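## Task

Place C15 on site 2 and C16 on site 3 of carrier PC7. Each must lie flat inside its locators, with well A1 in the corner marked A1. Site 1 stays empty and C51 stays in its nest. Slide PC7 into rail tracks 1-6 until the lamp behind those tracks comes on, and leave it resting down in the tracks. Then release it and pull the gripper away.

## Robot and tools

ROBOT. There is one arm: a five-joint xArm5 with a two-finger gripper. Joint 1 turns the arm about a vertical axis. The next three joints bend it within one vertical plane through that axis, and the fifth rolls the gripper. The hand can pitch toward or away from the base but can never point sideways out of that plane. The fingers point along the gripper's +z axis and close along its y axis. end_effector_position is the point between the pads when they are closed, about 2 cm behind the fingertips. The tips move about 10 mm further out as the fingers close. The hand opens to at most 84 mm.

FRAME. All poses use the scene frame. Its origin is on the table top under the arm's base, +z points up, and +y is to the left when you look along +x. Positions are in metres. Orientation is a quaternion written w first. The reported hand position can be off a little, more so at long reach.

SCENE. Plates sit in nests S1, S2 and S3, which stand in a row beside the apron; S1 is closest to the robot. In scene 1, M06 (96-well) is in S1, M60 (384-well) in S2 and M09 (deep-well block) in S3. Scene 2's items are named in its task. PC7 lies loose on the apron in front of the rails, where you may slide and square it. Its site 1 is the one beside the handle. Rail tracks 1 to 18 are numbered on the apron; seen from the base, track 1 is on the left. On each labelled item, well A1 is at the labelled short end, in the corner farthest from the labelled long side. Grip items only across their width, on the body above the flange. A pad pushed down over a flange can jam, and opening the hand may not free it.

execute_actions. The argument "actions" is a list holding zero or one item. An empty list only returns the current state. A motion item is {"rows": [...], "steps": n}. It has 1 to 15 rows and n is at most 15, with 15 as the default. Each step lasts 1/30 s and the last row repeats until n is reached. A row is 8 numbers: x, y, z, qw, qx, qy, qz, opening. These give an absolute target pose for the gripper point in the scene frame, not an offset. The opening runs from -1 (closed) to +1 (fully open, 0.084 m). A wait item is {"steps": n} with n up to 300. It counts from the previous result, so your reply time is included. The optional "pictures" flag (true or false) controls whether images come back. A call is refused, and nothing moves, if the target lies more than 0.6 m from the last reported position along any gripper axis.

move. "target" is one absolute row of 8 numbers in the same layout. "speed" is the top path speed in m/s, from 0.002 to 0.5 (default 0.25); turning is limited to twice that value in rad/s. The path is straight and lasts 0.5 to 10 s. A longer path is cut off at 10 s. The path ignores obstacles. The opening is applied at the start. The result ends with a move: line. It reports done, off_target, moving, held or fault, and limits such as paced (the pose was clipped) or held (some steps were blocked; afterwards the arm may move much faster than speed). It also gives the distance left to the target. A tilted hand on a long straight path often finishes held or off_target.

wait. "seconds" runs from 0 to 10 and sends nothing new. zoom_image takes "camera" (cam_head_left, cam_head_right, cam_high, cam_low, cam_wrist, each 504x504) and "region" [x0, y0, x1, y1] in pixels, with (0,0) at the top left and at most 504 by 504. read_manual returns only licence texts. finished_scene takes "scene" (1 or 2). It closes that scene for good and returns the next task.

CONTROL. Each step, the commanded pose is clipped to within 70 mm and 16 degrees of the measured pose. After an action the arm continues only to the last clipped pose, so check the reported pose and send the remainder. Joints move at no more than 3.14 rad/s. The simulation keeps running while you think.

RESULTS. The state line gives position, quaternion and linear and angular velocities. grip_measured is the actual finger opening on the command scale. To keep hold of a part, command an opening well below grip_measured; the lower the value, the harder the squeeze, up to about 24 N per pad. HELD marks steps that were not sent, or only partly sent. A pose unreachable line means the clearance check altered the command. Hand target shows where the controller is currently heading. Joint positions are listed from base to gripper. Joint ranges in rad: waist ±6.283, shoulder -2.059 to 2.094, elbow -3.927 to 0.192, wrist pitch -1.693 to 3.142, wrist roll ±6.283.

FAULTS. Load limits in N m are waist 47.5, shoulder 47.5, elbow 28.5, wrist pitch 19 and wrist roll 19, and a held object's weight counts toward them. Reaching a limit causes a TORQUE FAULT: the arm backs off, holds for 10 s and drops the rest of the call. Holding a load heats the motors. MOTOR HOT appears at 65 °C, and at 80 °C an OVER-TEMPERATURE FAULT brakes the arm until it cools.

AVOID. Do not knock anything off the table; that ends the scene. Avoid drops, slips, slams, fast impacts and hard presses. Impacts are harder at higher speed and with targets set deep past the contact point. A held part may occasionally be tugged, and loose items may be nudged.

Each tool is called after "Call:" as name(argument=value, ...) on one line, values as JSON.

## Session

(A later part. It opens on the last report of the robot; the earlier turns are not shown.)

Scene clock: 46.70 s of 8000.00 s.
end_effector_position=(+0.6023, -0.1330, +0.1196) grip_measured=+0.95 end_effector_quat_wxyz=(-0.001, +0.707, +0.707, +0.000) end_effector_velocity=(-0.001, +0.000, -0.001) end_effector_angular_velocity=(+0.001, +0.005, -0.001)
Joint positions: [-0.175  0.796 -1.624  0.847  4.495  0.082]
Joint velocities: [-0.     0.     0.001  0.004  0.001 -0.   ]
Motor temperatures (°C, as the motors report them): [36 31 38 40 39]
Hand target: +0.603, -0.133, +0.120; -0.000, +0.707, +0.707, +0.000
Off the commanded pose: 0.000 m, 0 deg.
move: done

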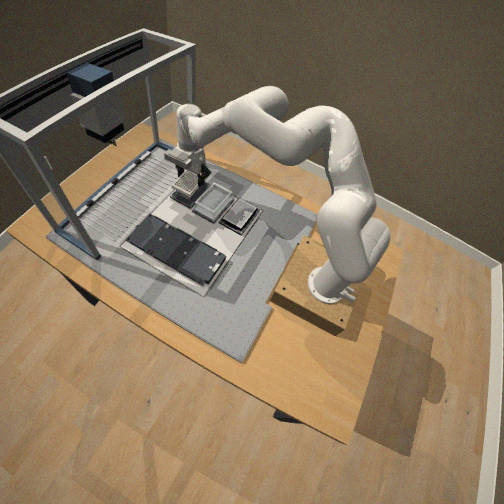

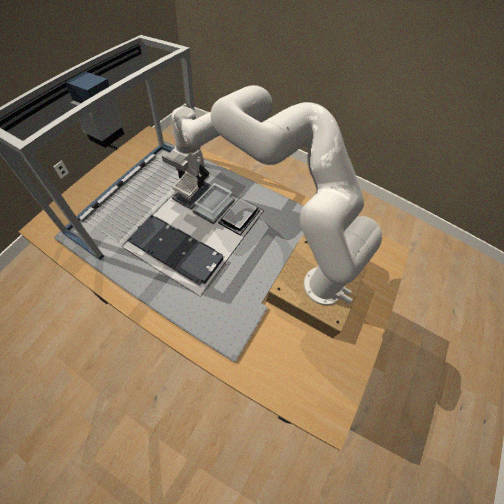

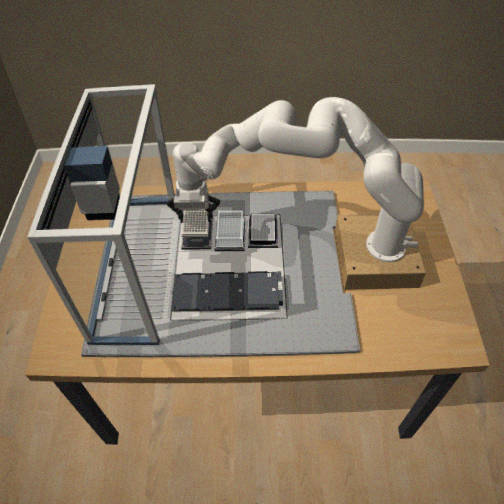

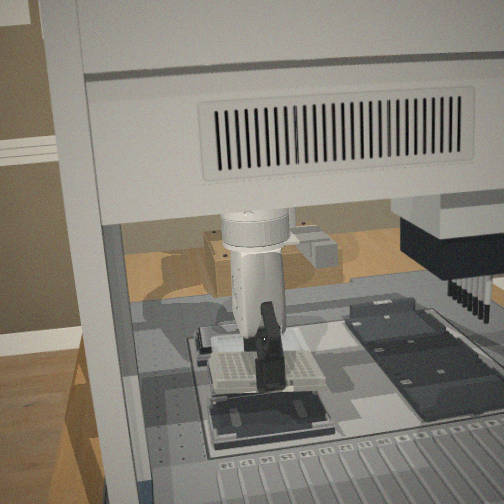

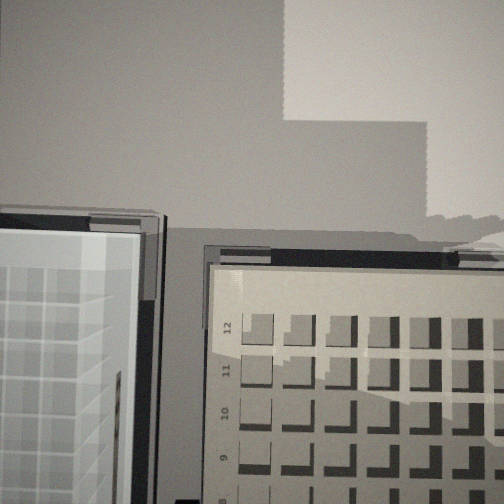

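Call:
move(target=[0.504,0.113,0.125,0,0.7071,0.7071,0,0.6], speed=0.15)

Call:
move(target=[0.504,0.113,0.09,0,0.7071,0.7071,0,0.6], speed=0.04)

Scene clock: 53.33 s of 8000.00 s.
end_effector_position=(+0.5045, +0.1124, +0.1250) grip_measured=+0.95 end_effector_quat_wxyz=(+0.003, +0.707, +0.707, -0.002) end_effector_velocity=(-0.001, +0.002, +0.000) end_effector_angular_velocity=(-0.000, -0.000, -0.000)
Joint positions: [ 0.261  0.491 -1.119  0.645  4.932  0.082]
Joint velocities: [ 0.004 -0.001  0.002 -0.001  0.004  0.   ]
Motor temperatures (°C, as the motors report them): [36 31 39 40 39]
Hand target: +0.504, +0.113, +0.125; +0.003, +0.707, +0.707, -0.002
Off the commanded pose: 0.001 m, 0 deg.
After step 90, 1.47 s passed at rest.
move: done

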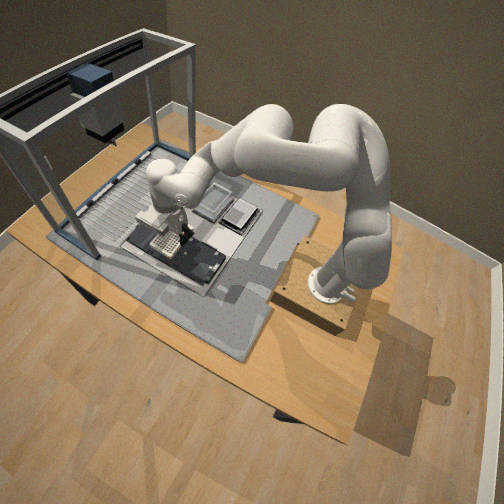

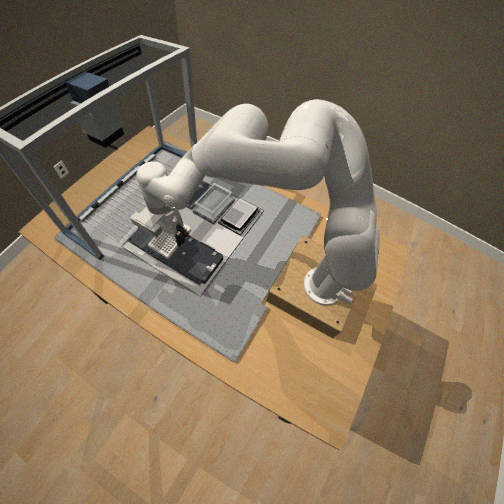

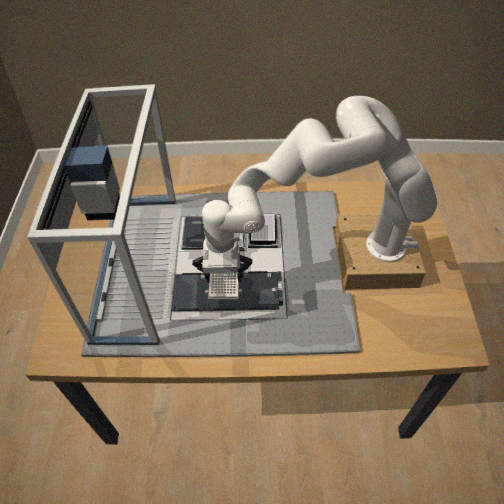

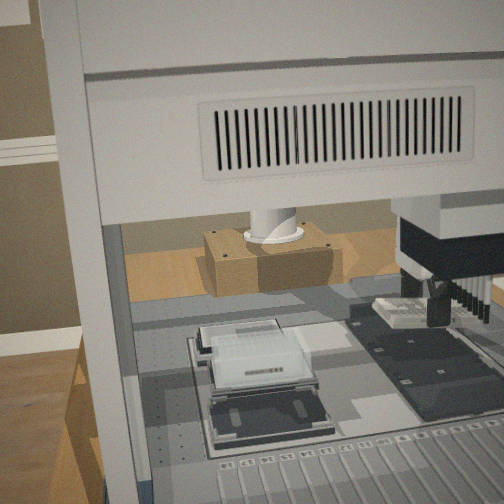

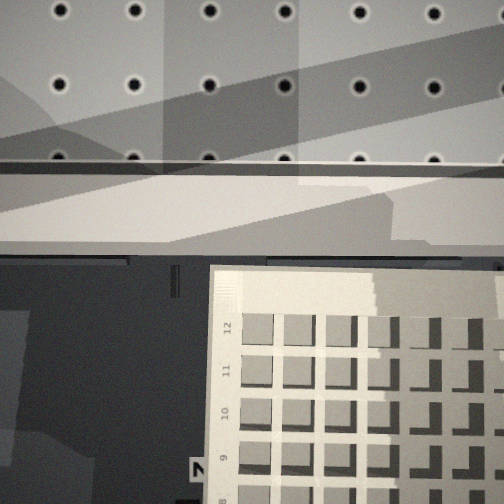

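Scene clock: 54.53 s of 8000.00 s.
end_effector_position=(+0.5041, +0.1130, +0.0902) grip_measured=+0.95 end_effector_quat_wxyz=(+0.003, +0.707, +0.707, -0.002) end_effector_velocity=(+0.001, +0.000, -0.000) end_effector_angular_velocity=(+0.000, -0.001, +0.000)
Joint positions: [ 0.263  0.571 -1.123  0.567  4.933  0.082]
Joint velocities: [ 0.     0.001 -0.001 -0.001 -0.     0.   ]
Motor temperatures (°C, as the motors report them): [36 31 39 40 39]
Hand target: +0.504, +0.113, +0.090; +0.003, +0.707, +0.707, -0.002
Off the commanded pose: 0.000 m, 0 deg.
move: done

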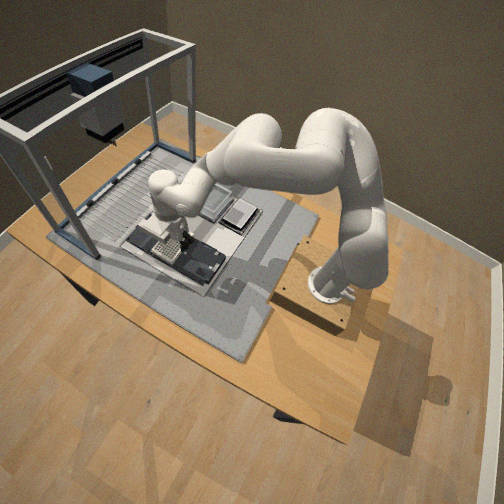

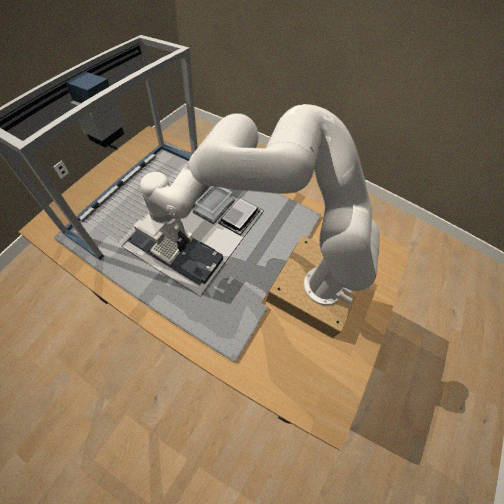

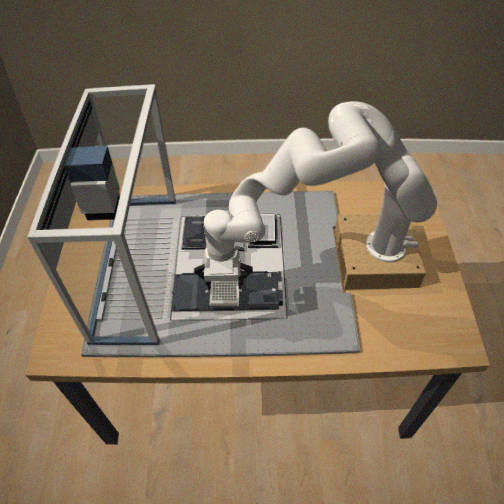

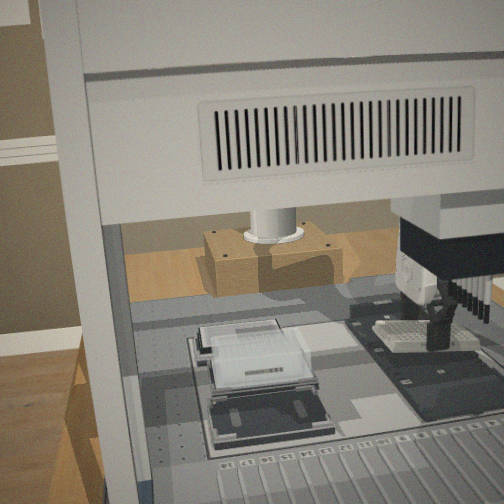

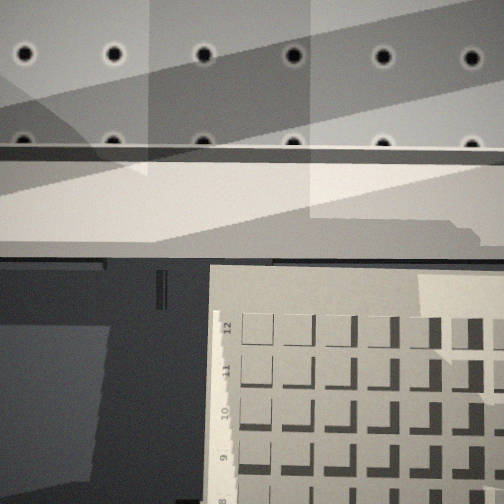

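Call:
move(target=[0.504,0.1085,0.082,0,0.699,0.715,0,0.6], speed=0.02)

Scene clock: 62.67 s of 8000.00 s.
end_effector_position=(+0.5040, +0.1085, +0.0821) grip_measured=+0.95 end_effector_quat_wxyz=(+0.003, +0.699, +0.715, -0.002) end_effector_velocity=(+0.002, +0.000, +0.001) end_effector_angular_velocity=(+0.001, -0.005, +0.004)
Joint positions: [ 0.255  0.589 -1.121  0.549  4.902  0.082]
Joint velocities: [-0.     0.001 -0.003 -0.003 -0.004  0.   ]
Motor temperatures (°C, as the motors report them): [36 31 39 40 39]
Hand target: +0.504, +0.109, +0.082; +0.003, +0.699, +0.715, -0.002
Off the commanded pose: 0.000 m, 0 deg.
After step 90, 4.30 s passed at rest.
move: done

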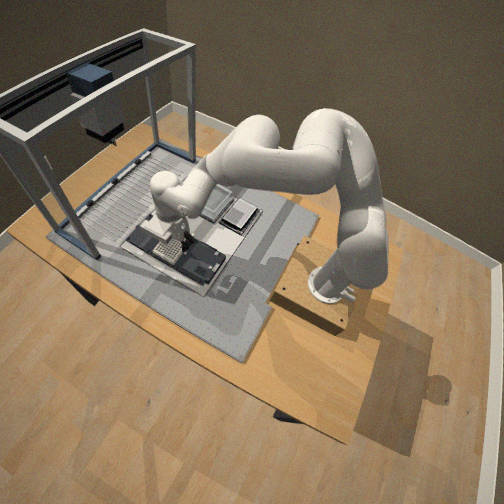

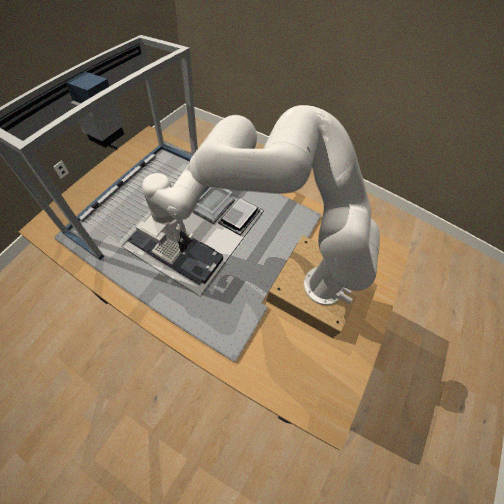

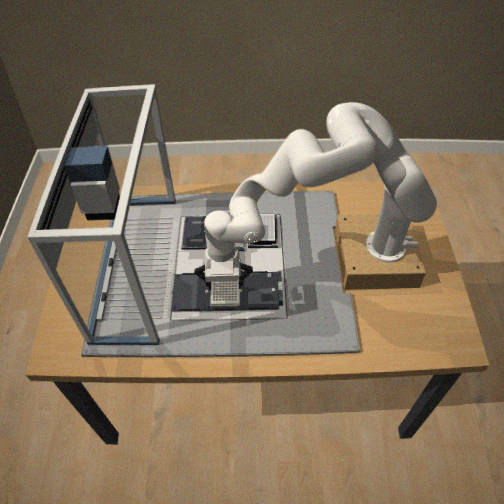

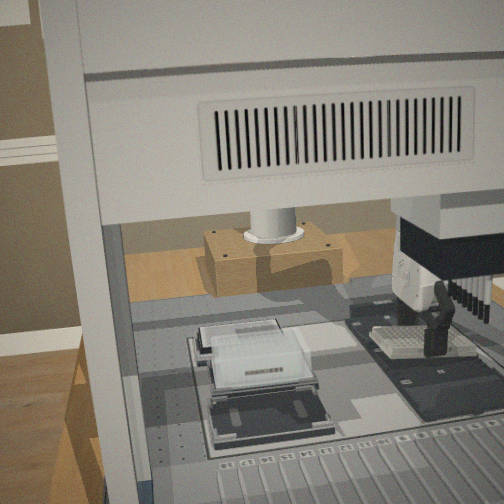

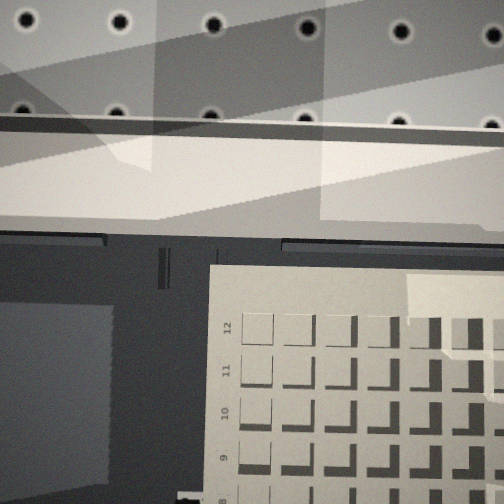

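Call:
move(target=[0.5087,0.1085,0.076,0,0.699,0.715,0,0.6], speed=0.015)

Scene clock: 68.13 s of 8000.00 s.
end_effector_position=(+0.5085, +0.1085, +0.0760) grip_measured=+0.95 end_effector_quat_wxyz=(+0.002, +0.699, +0.715, -0.002) end_effector_velocity=(+0.000, +0.000, -0.001) end_effector_angular_velocity=(-0.000, +0.001, +0.000)
Joint positions: [ 0.253  0.615 -1.144  0.546  4.9    0.082]
Joint velocities: [-0.     0.003 -0.002 -0.    -0.     0.   ]
Motor temperatures (°C, as the motors report them): [36 31 39 40 39]
Hand target: +0.509, +0.108, +0.076; +0.003, +0.699, +0.715, -0.002
Off the commanded pose: 0.000 m, 0 deg.
After step 90, 1.70 s passed at rest.
move: done

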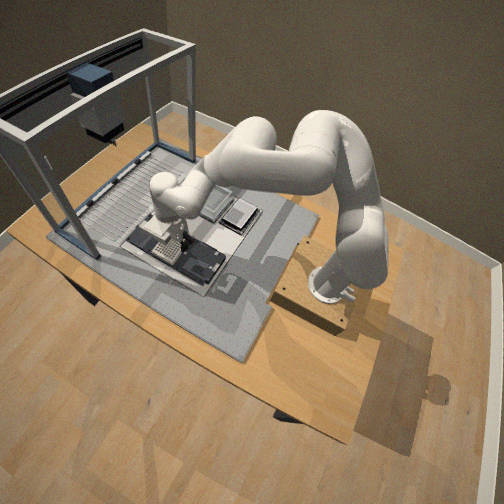

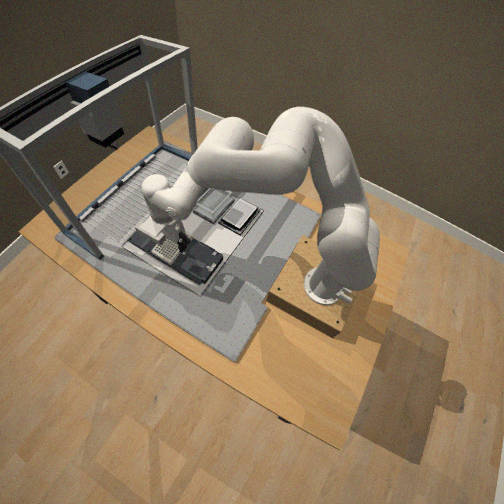

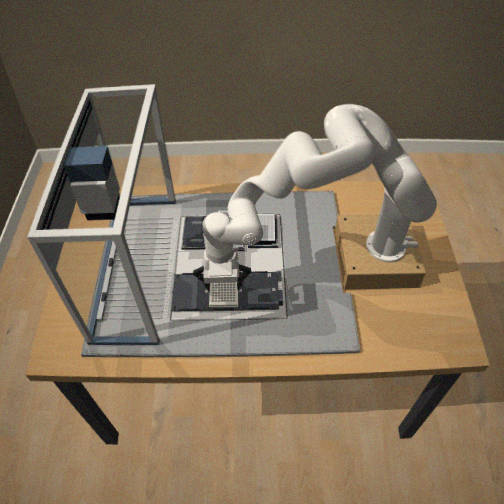

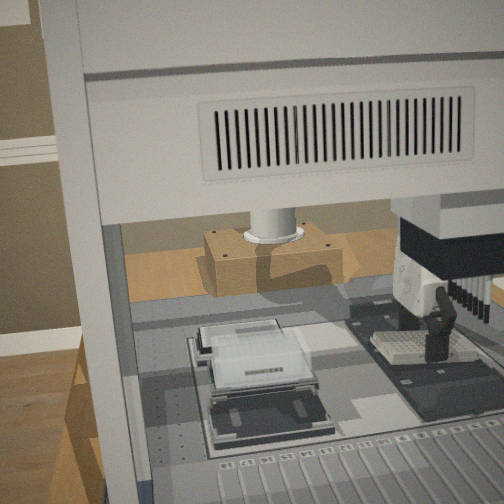

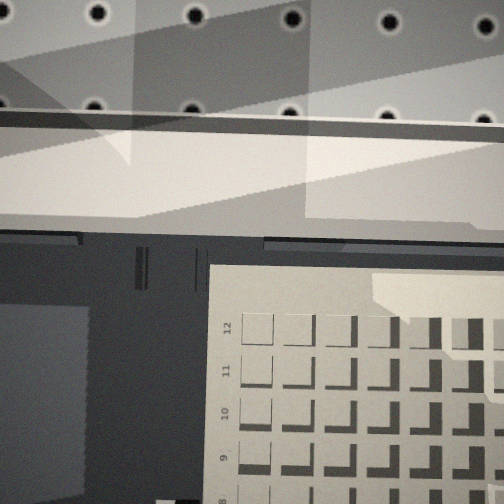

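Call:
move(target=[0.5087,0.1085,0.069,0,0.699,0.715,0,0.6], speed=0.006)

Scene clock: 71.90 s of 8000.00 s.
end_effector_position=(+0.5093, +0.1090, +0.0702) grip_measured=+0.94 end_effector_quat_wxyz=(+0.003, +0.699, +0.715, -0.001) end_effector_velocity=(+0.001, -0.000, -0.002) end_effector_angular_velocity=(+0.001, -0.003, -0.000)
Joint positions: [ 0.254  0.63  -1.148  0.532  4.9    0.082]
Joint velocities: [-0.001  0.006 -0.003 -0.007 -0.     0.   ]
Motor temperatures (°C, as the motors report them): [36 31 39 40 39]
Hand target: +0.509, +0.108, +0.069; +0.003, +0.699, +0.715, -0.002
Off the commanded pose: 0.001 m, 0 deg.
move: done

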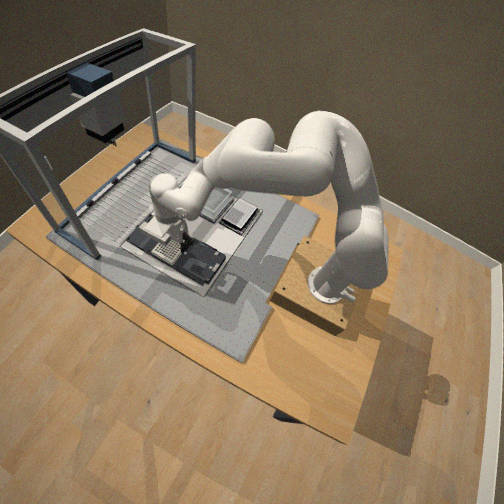

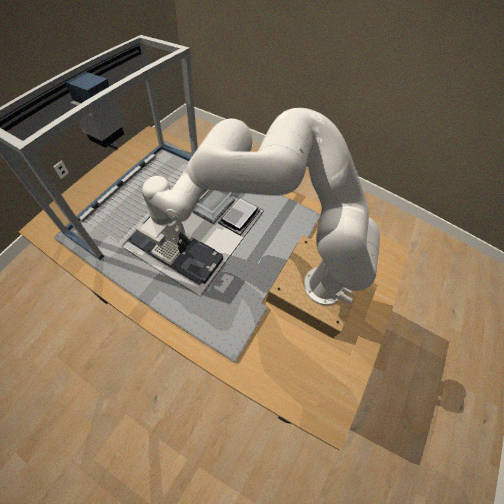

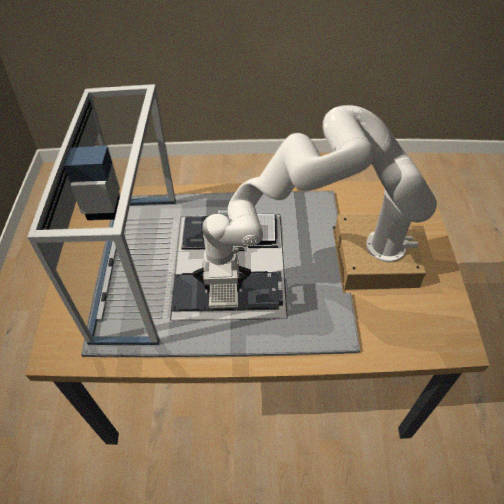

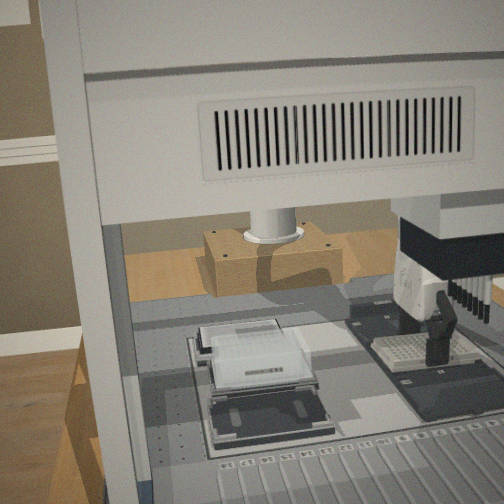

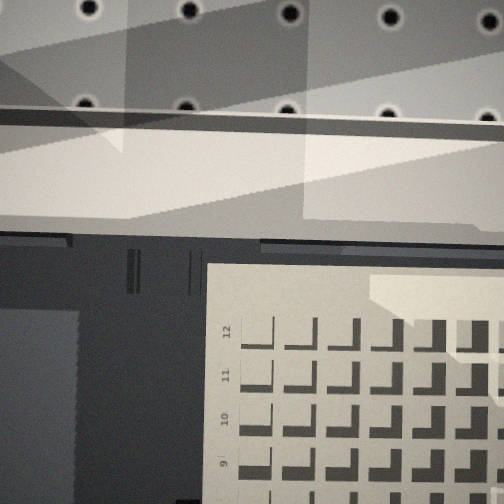

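Call:
move(target=[0.5087,0.1085,0.0705,0,0.699,0.715,0,1], speed=0.01)

Call:
move(target=[0.5087,0.1085,0.13,0,0.699,0.715,0,1], speed=0.05)

Call:
move(target=[0.54,0.04,0.30,0,0.7071,0.7071,0,1])

Scene clock: 77.00 s of 8000.00 s.
end_effector_position=(+0.5074, +0.1076, +0.0690) grip_measured=+1.00 end_effector_quat_wxyz=(+0.002, +0.700, +0.715, -0.003) end_effector_velocity=(+0.000, +0.001, +0.002) end_effector_angular_velocity=(+0.000, -0.001, +0.003)
Joint positions: [ 0.252  0.63  -1.145  0.535  4.9    0.084]
Joint velocities: [ 0.002 -0.004  0.001  0.002 -0.     0.   ]
Motor temperatures (°C, as the motors report them): [36 31 38 40 39]
Hand target: +0.509, +0.108, +0.071; +0.003, +0.699, +0.715, -0.002
Off the commanded pose: 0.002 m, 0 deg.
After step 90, 1.40 s passed at rest.
move: done

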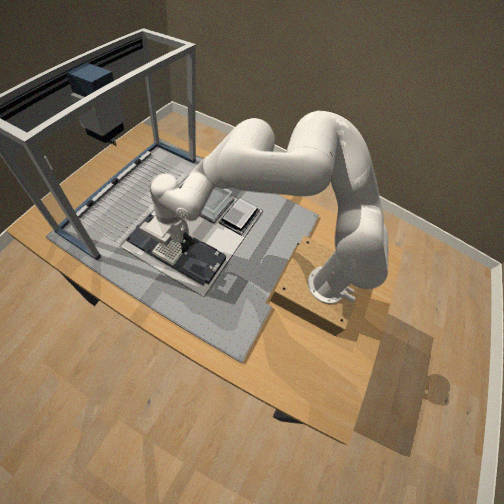

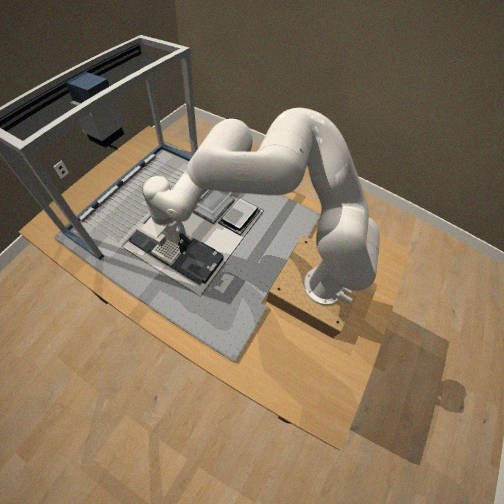

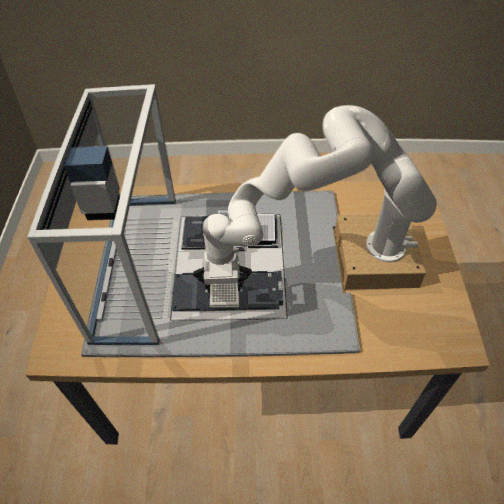

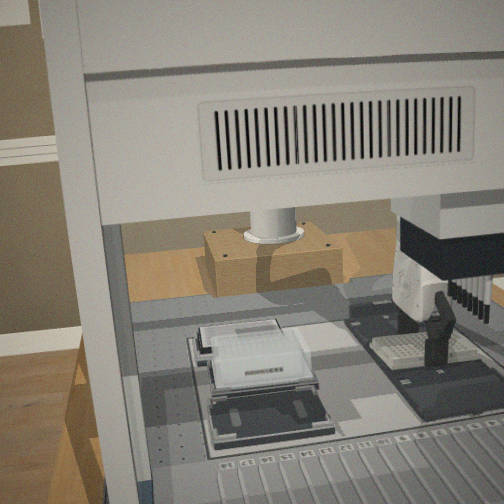

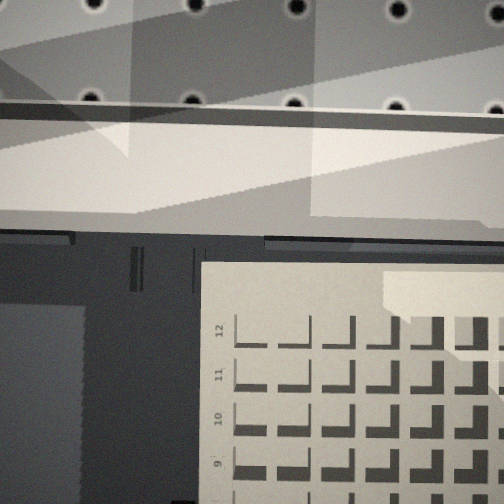

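Scene clock: 78.57 s of 8000.00 s.
end_effector_position=(+0.5086, +0.1085, +0.1297) grip_measured=+1.00 end_effector_quat_wxyz=(+0.002, +0.699, +0.715, -0.002) end_effector_velocity=(-0.002, -0.000, -0.000) end_effector_angular_velocity=(-0.001, +0.006, -0.000)
Joint positions: [ 0.252  0.489 -1.133  0.661  4.9    0.084]
Joint velocities: [ 0.    -0.001  0.002  0.005  0.     0.   ]
Motor temperatures (°C, as the motors report them): [36 31 38 40 39]
Hand target: +0.509, +0.109, +0.130; +0.003, +0.699, +0.715, -0.002
Off the commanded pose: 0.000 m, 0 deg.
move: done

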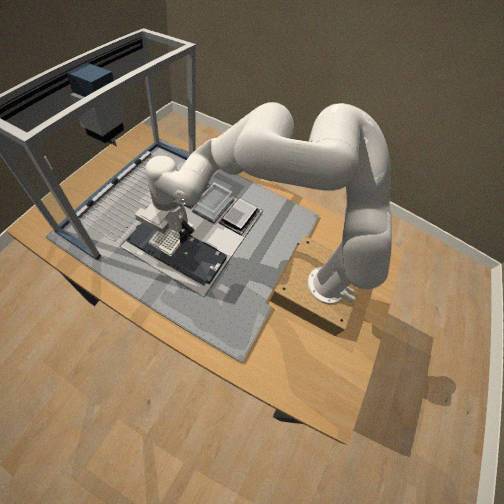

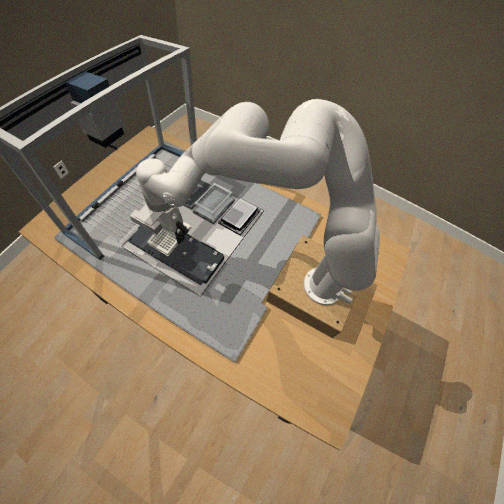

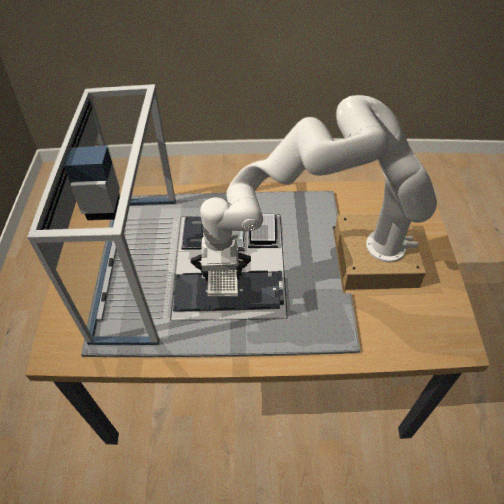

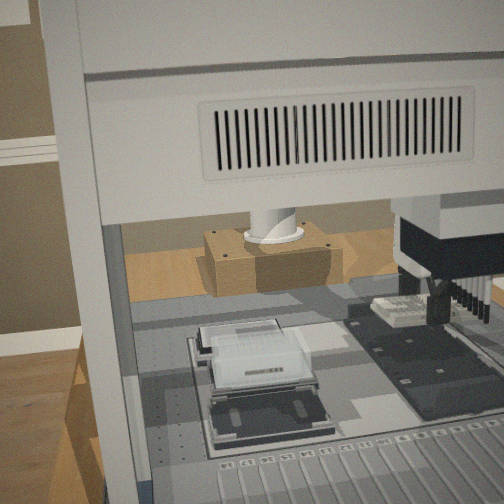

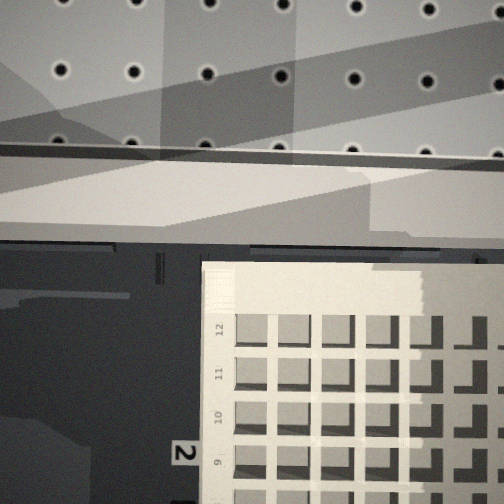

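Scene clock: 79.80 s of 8000.00 s.
end_effector_position=(+0.5395, +0.0403, +0.2989) grip_measured=+1.00 end_effector_quat_wxyz=(+0.001, +0.707, +0.707, -0.002) end_effector_velocity=(+0.004, -0.001, +0.008) end_effector_angular_velocity=(+0.001, -0.011, -0.001)
Joint positions: [ 0.115  0.293 -1.383  1.109  4.785  0.084]
Joint velocities: [-0.002 -0.003 -0.015  0.007 -0.001  0.   ]
Motor temperatures (°C, as the motors report them): [36 31 38 40 39]
Hand target: +0.540, +0.040, +0.300; +0.001, +0.707, +0.707, -0.001
Off the commanded pose: 0.001 m, 0 deg.
move: done

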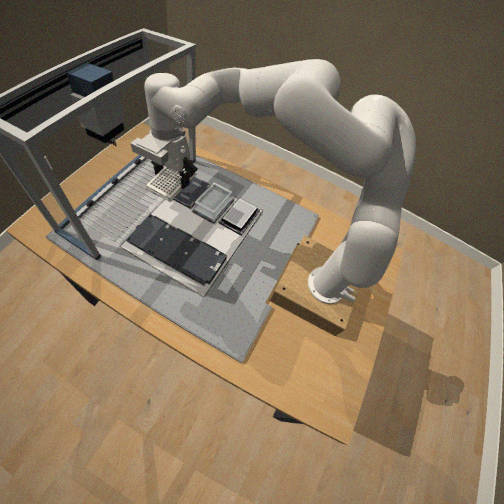

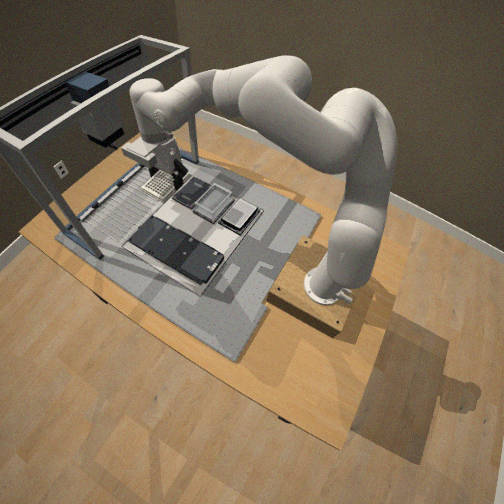

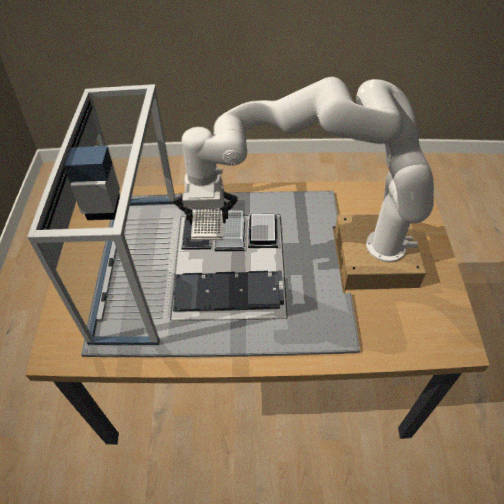

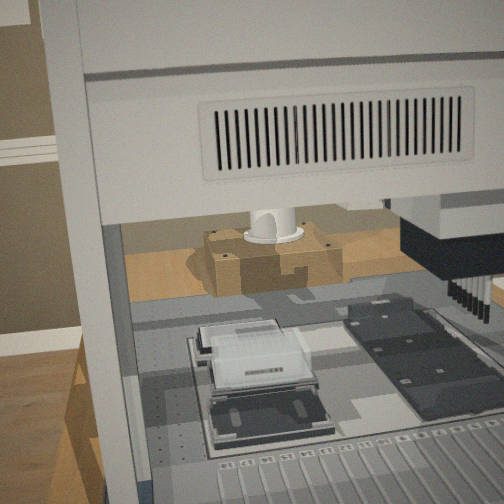

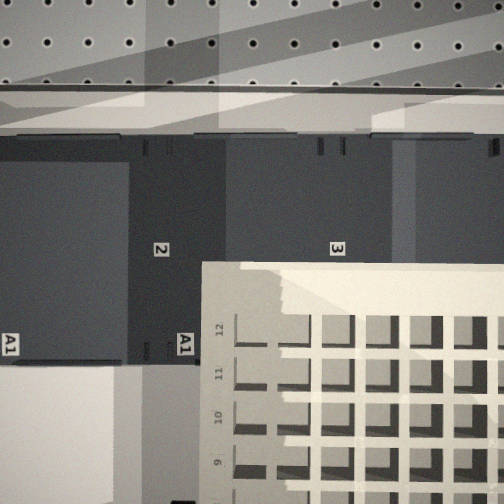

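Call:
move(target=[0.5087,0.1085,0.10,0,0.699,0.715,0,1], speed=0.08)

Call:
move(target=[0.5087,0.1085,0.070,0,0.699,0.715,0,1], speed=0.015)

Scene clock: 93.93 s of 8000.00 s.
end_effector_position=(+0.5090, +0.1084, +0.1005) grip_measured=+1.00 end_effector_quat_wxyz=(+0.003, +0.699, +0.715, -0.001) end_effector_velocity=(-0.000, +0.000, -0.001) end_effector_angular_velocity=(+0.000, -0.000, -0.000)
Joint positions: [ 0.252  0.556 -1.136  0.595  4.9    0.084]
Joint velocities: [ 0.001  0.002  0.    -0.003  0.001  0.   ]
Motor temperatures (°C, as the motors report them): [36 31 40 40 39]
Hand target: +0.509, +0.108, +0.100; +0.003, +0.699, +0.715, -0.002
Off the commanded pose: 0.001 m, 0 deg.
After step 90, 8.07 s passed at rest.
move: done

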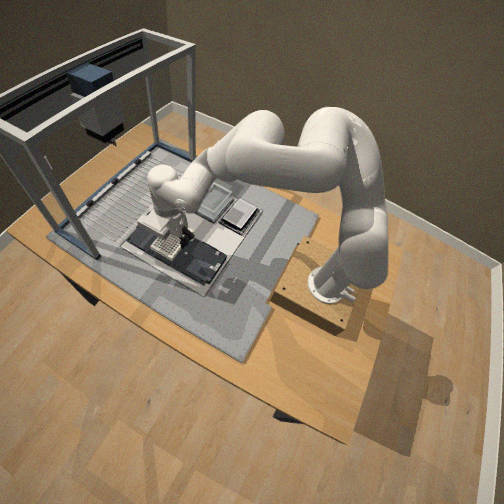

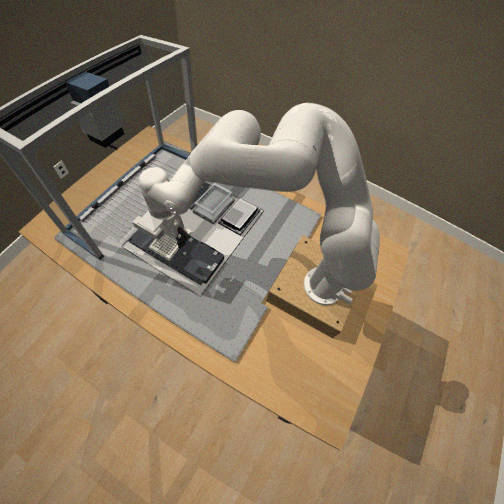

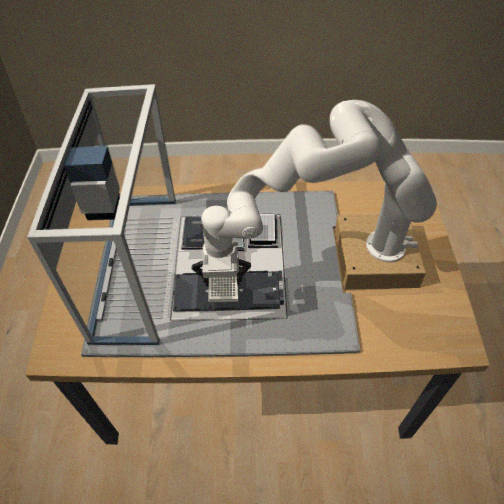

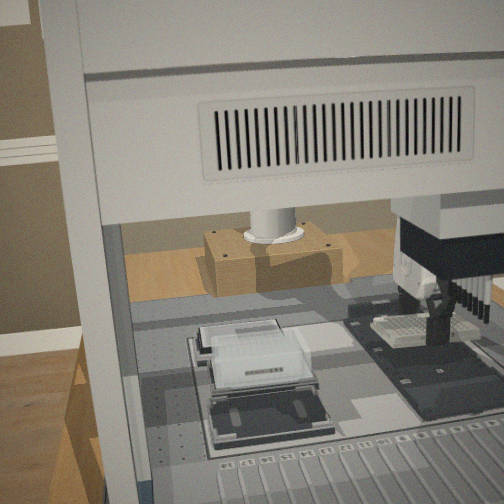

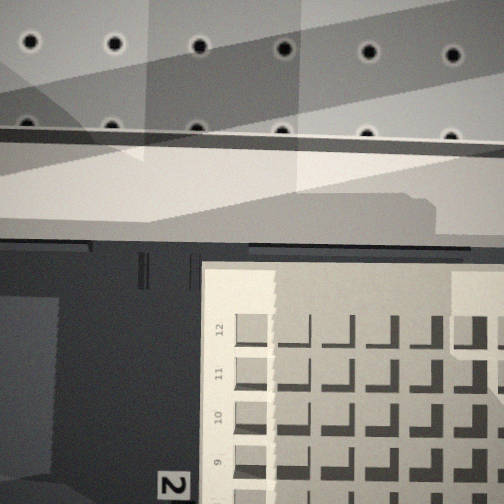

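Scene clock: 96.23 s of 8000.00 s.
end_effector_position=(+0.5087, +0.1085, +0.0701) grip_measured=+1.00 end_effector_quat_wxyz=(+0.003, +0.699, +0.715, -0.002) end_effector_velocity=(+0.001, +0.000, -0.000) end_effector_angular_velocity=(+0.000, -0.002, -0.000)
Joint positions: [ 0.253  0.629 -1.147  0.534  4.9    0.084]
Joint velocities: [-0.     0.002 -0.001 -0.003  0.     0.   ]
Motor temperatures (°C, as the motors report them): [36 31 40 39 39]
Hand target: +0.509, +0.108, +0.070; +0.003, +0.699, +0.715, -0.002
Off the commanded pose: 0.000 m, 0 deg.
move: done

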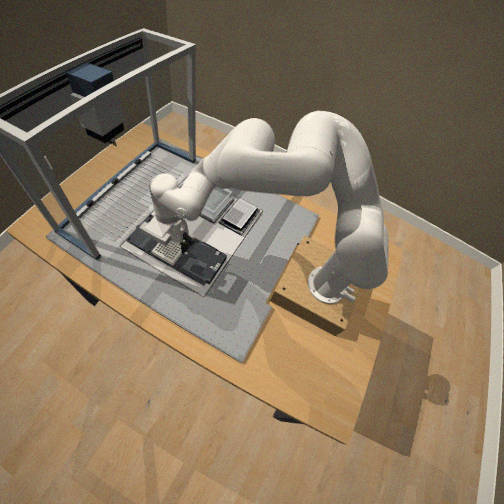

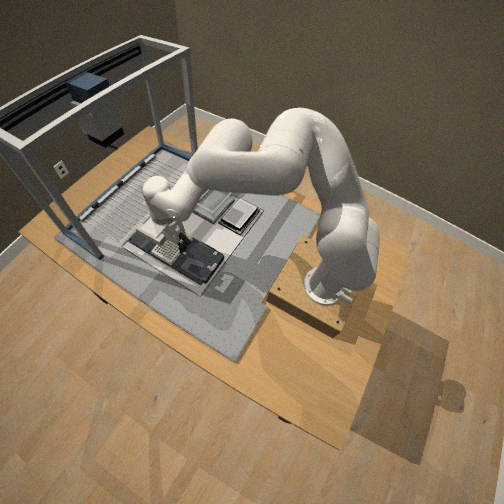

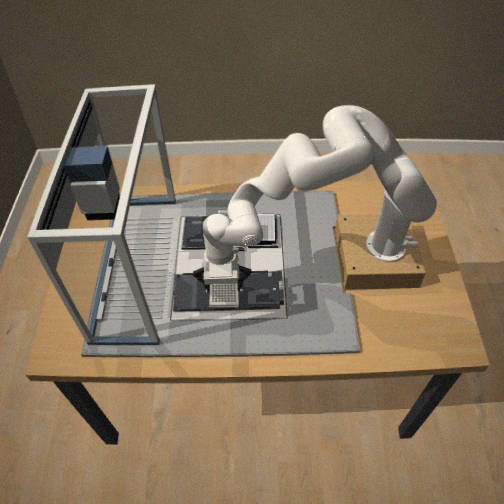

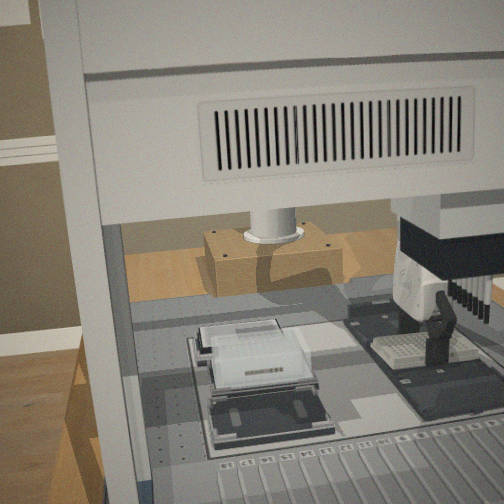

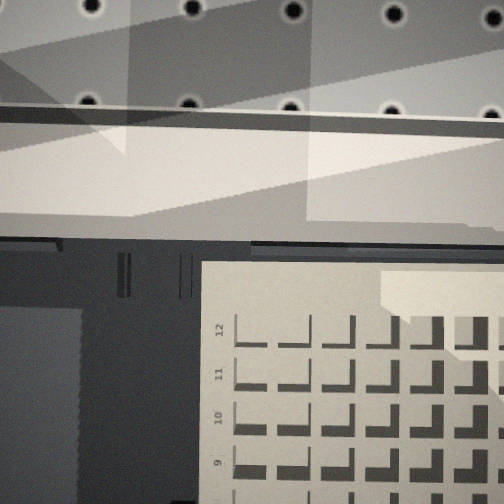

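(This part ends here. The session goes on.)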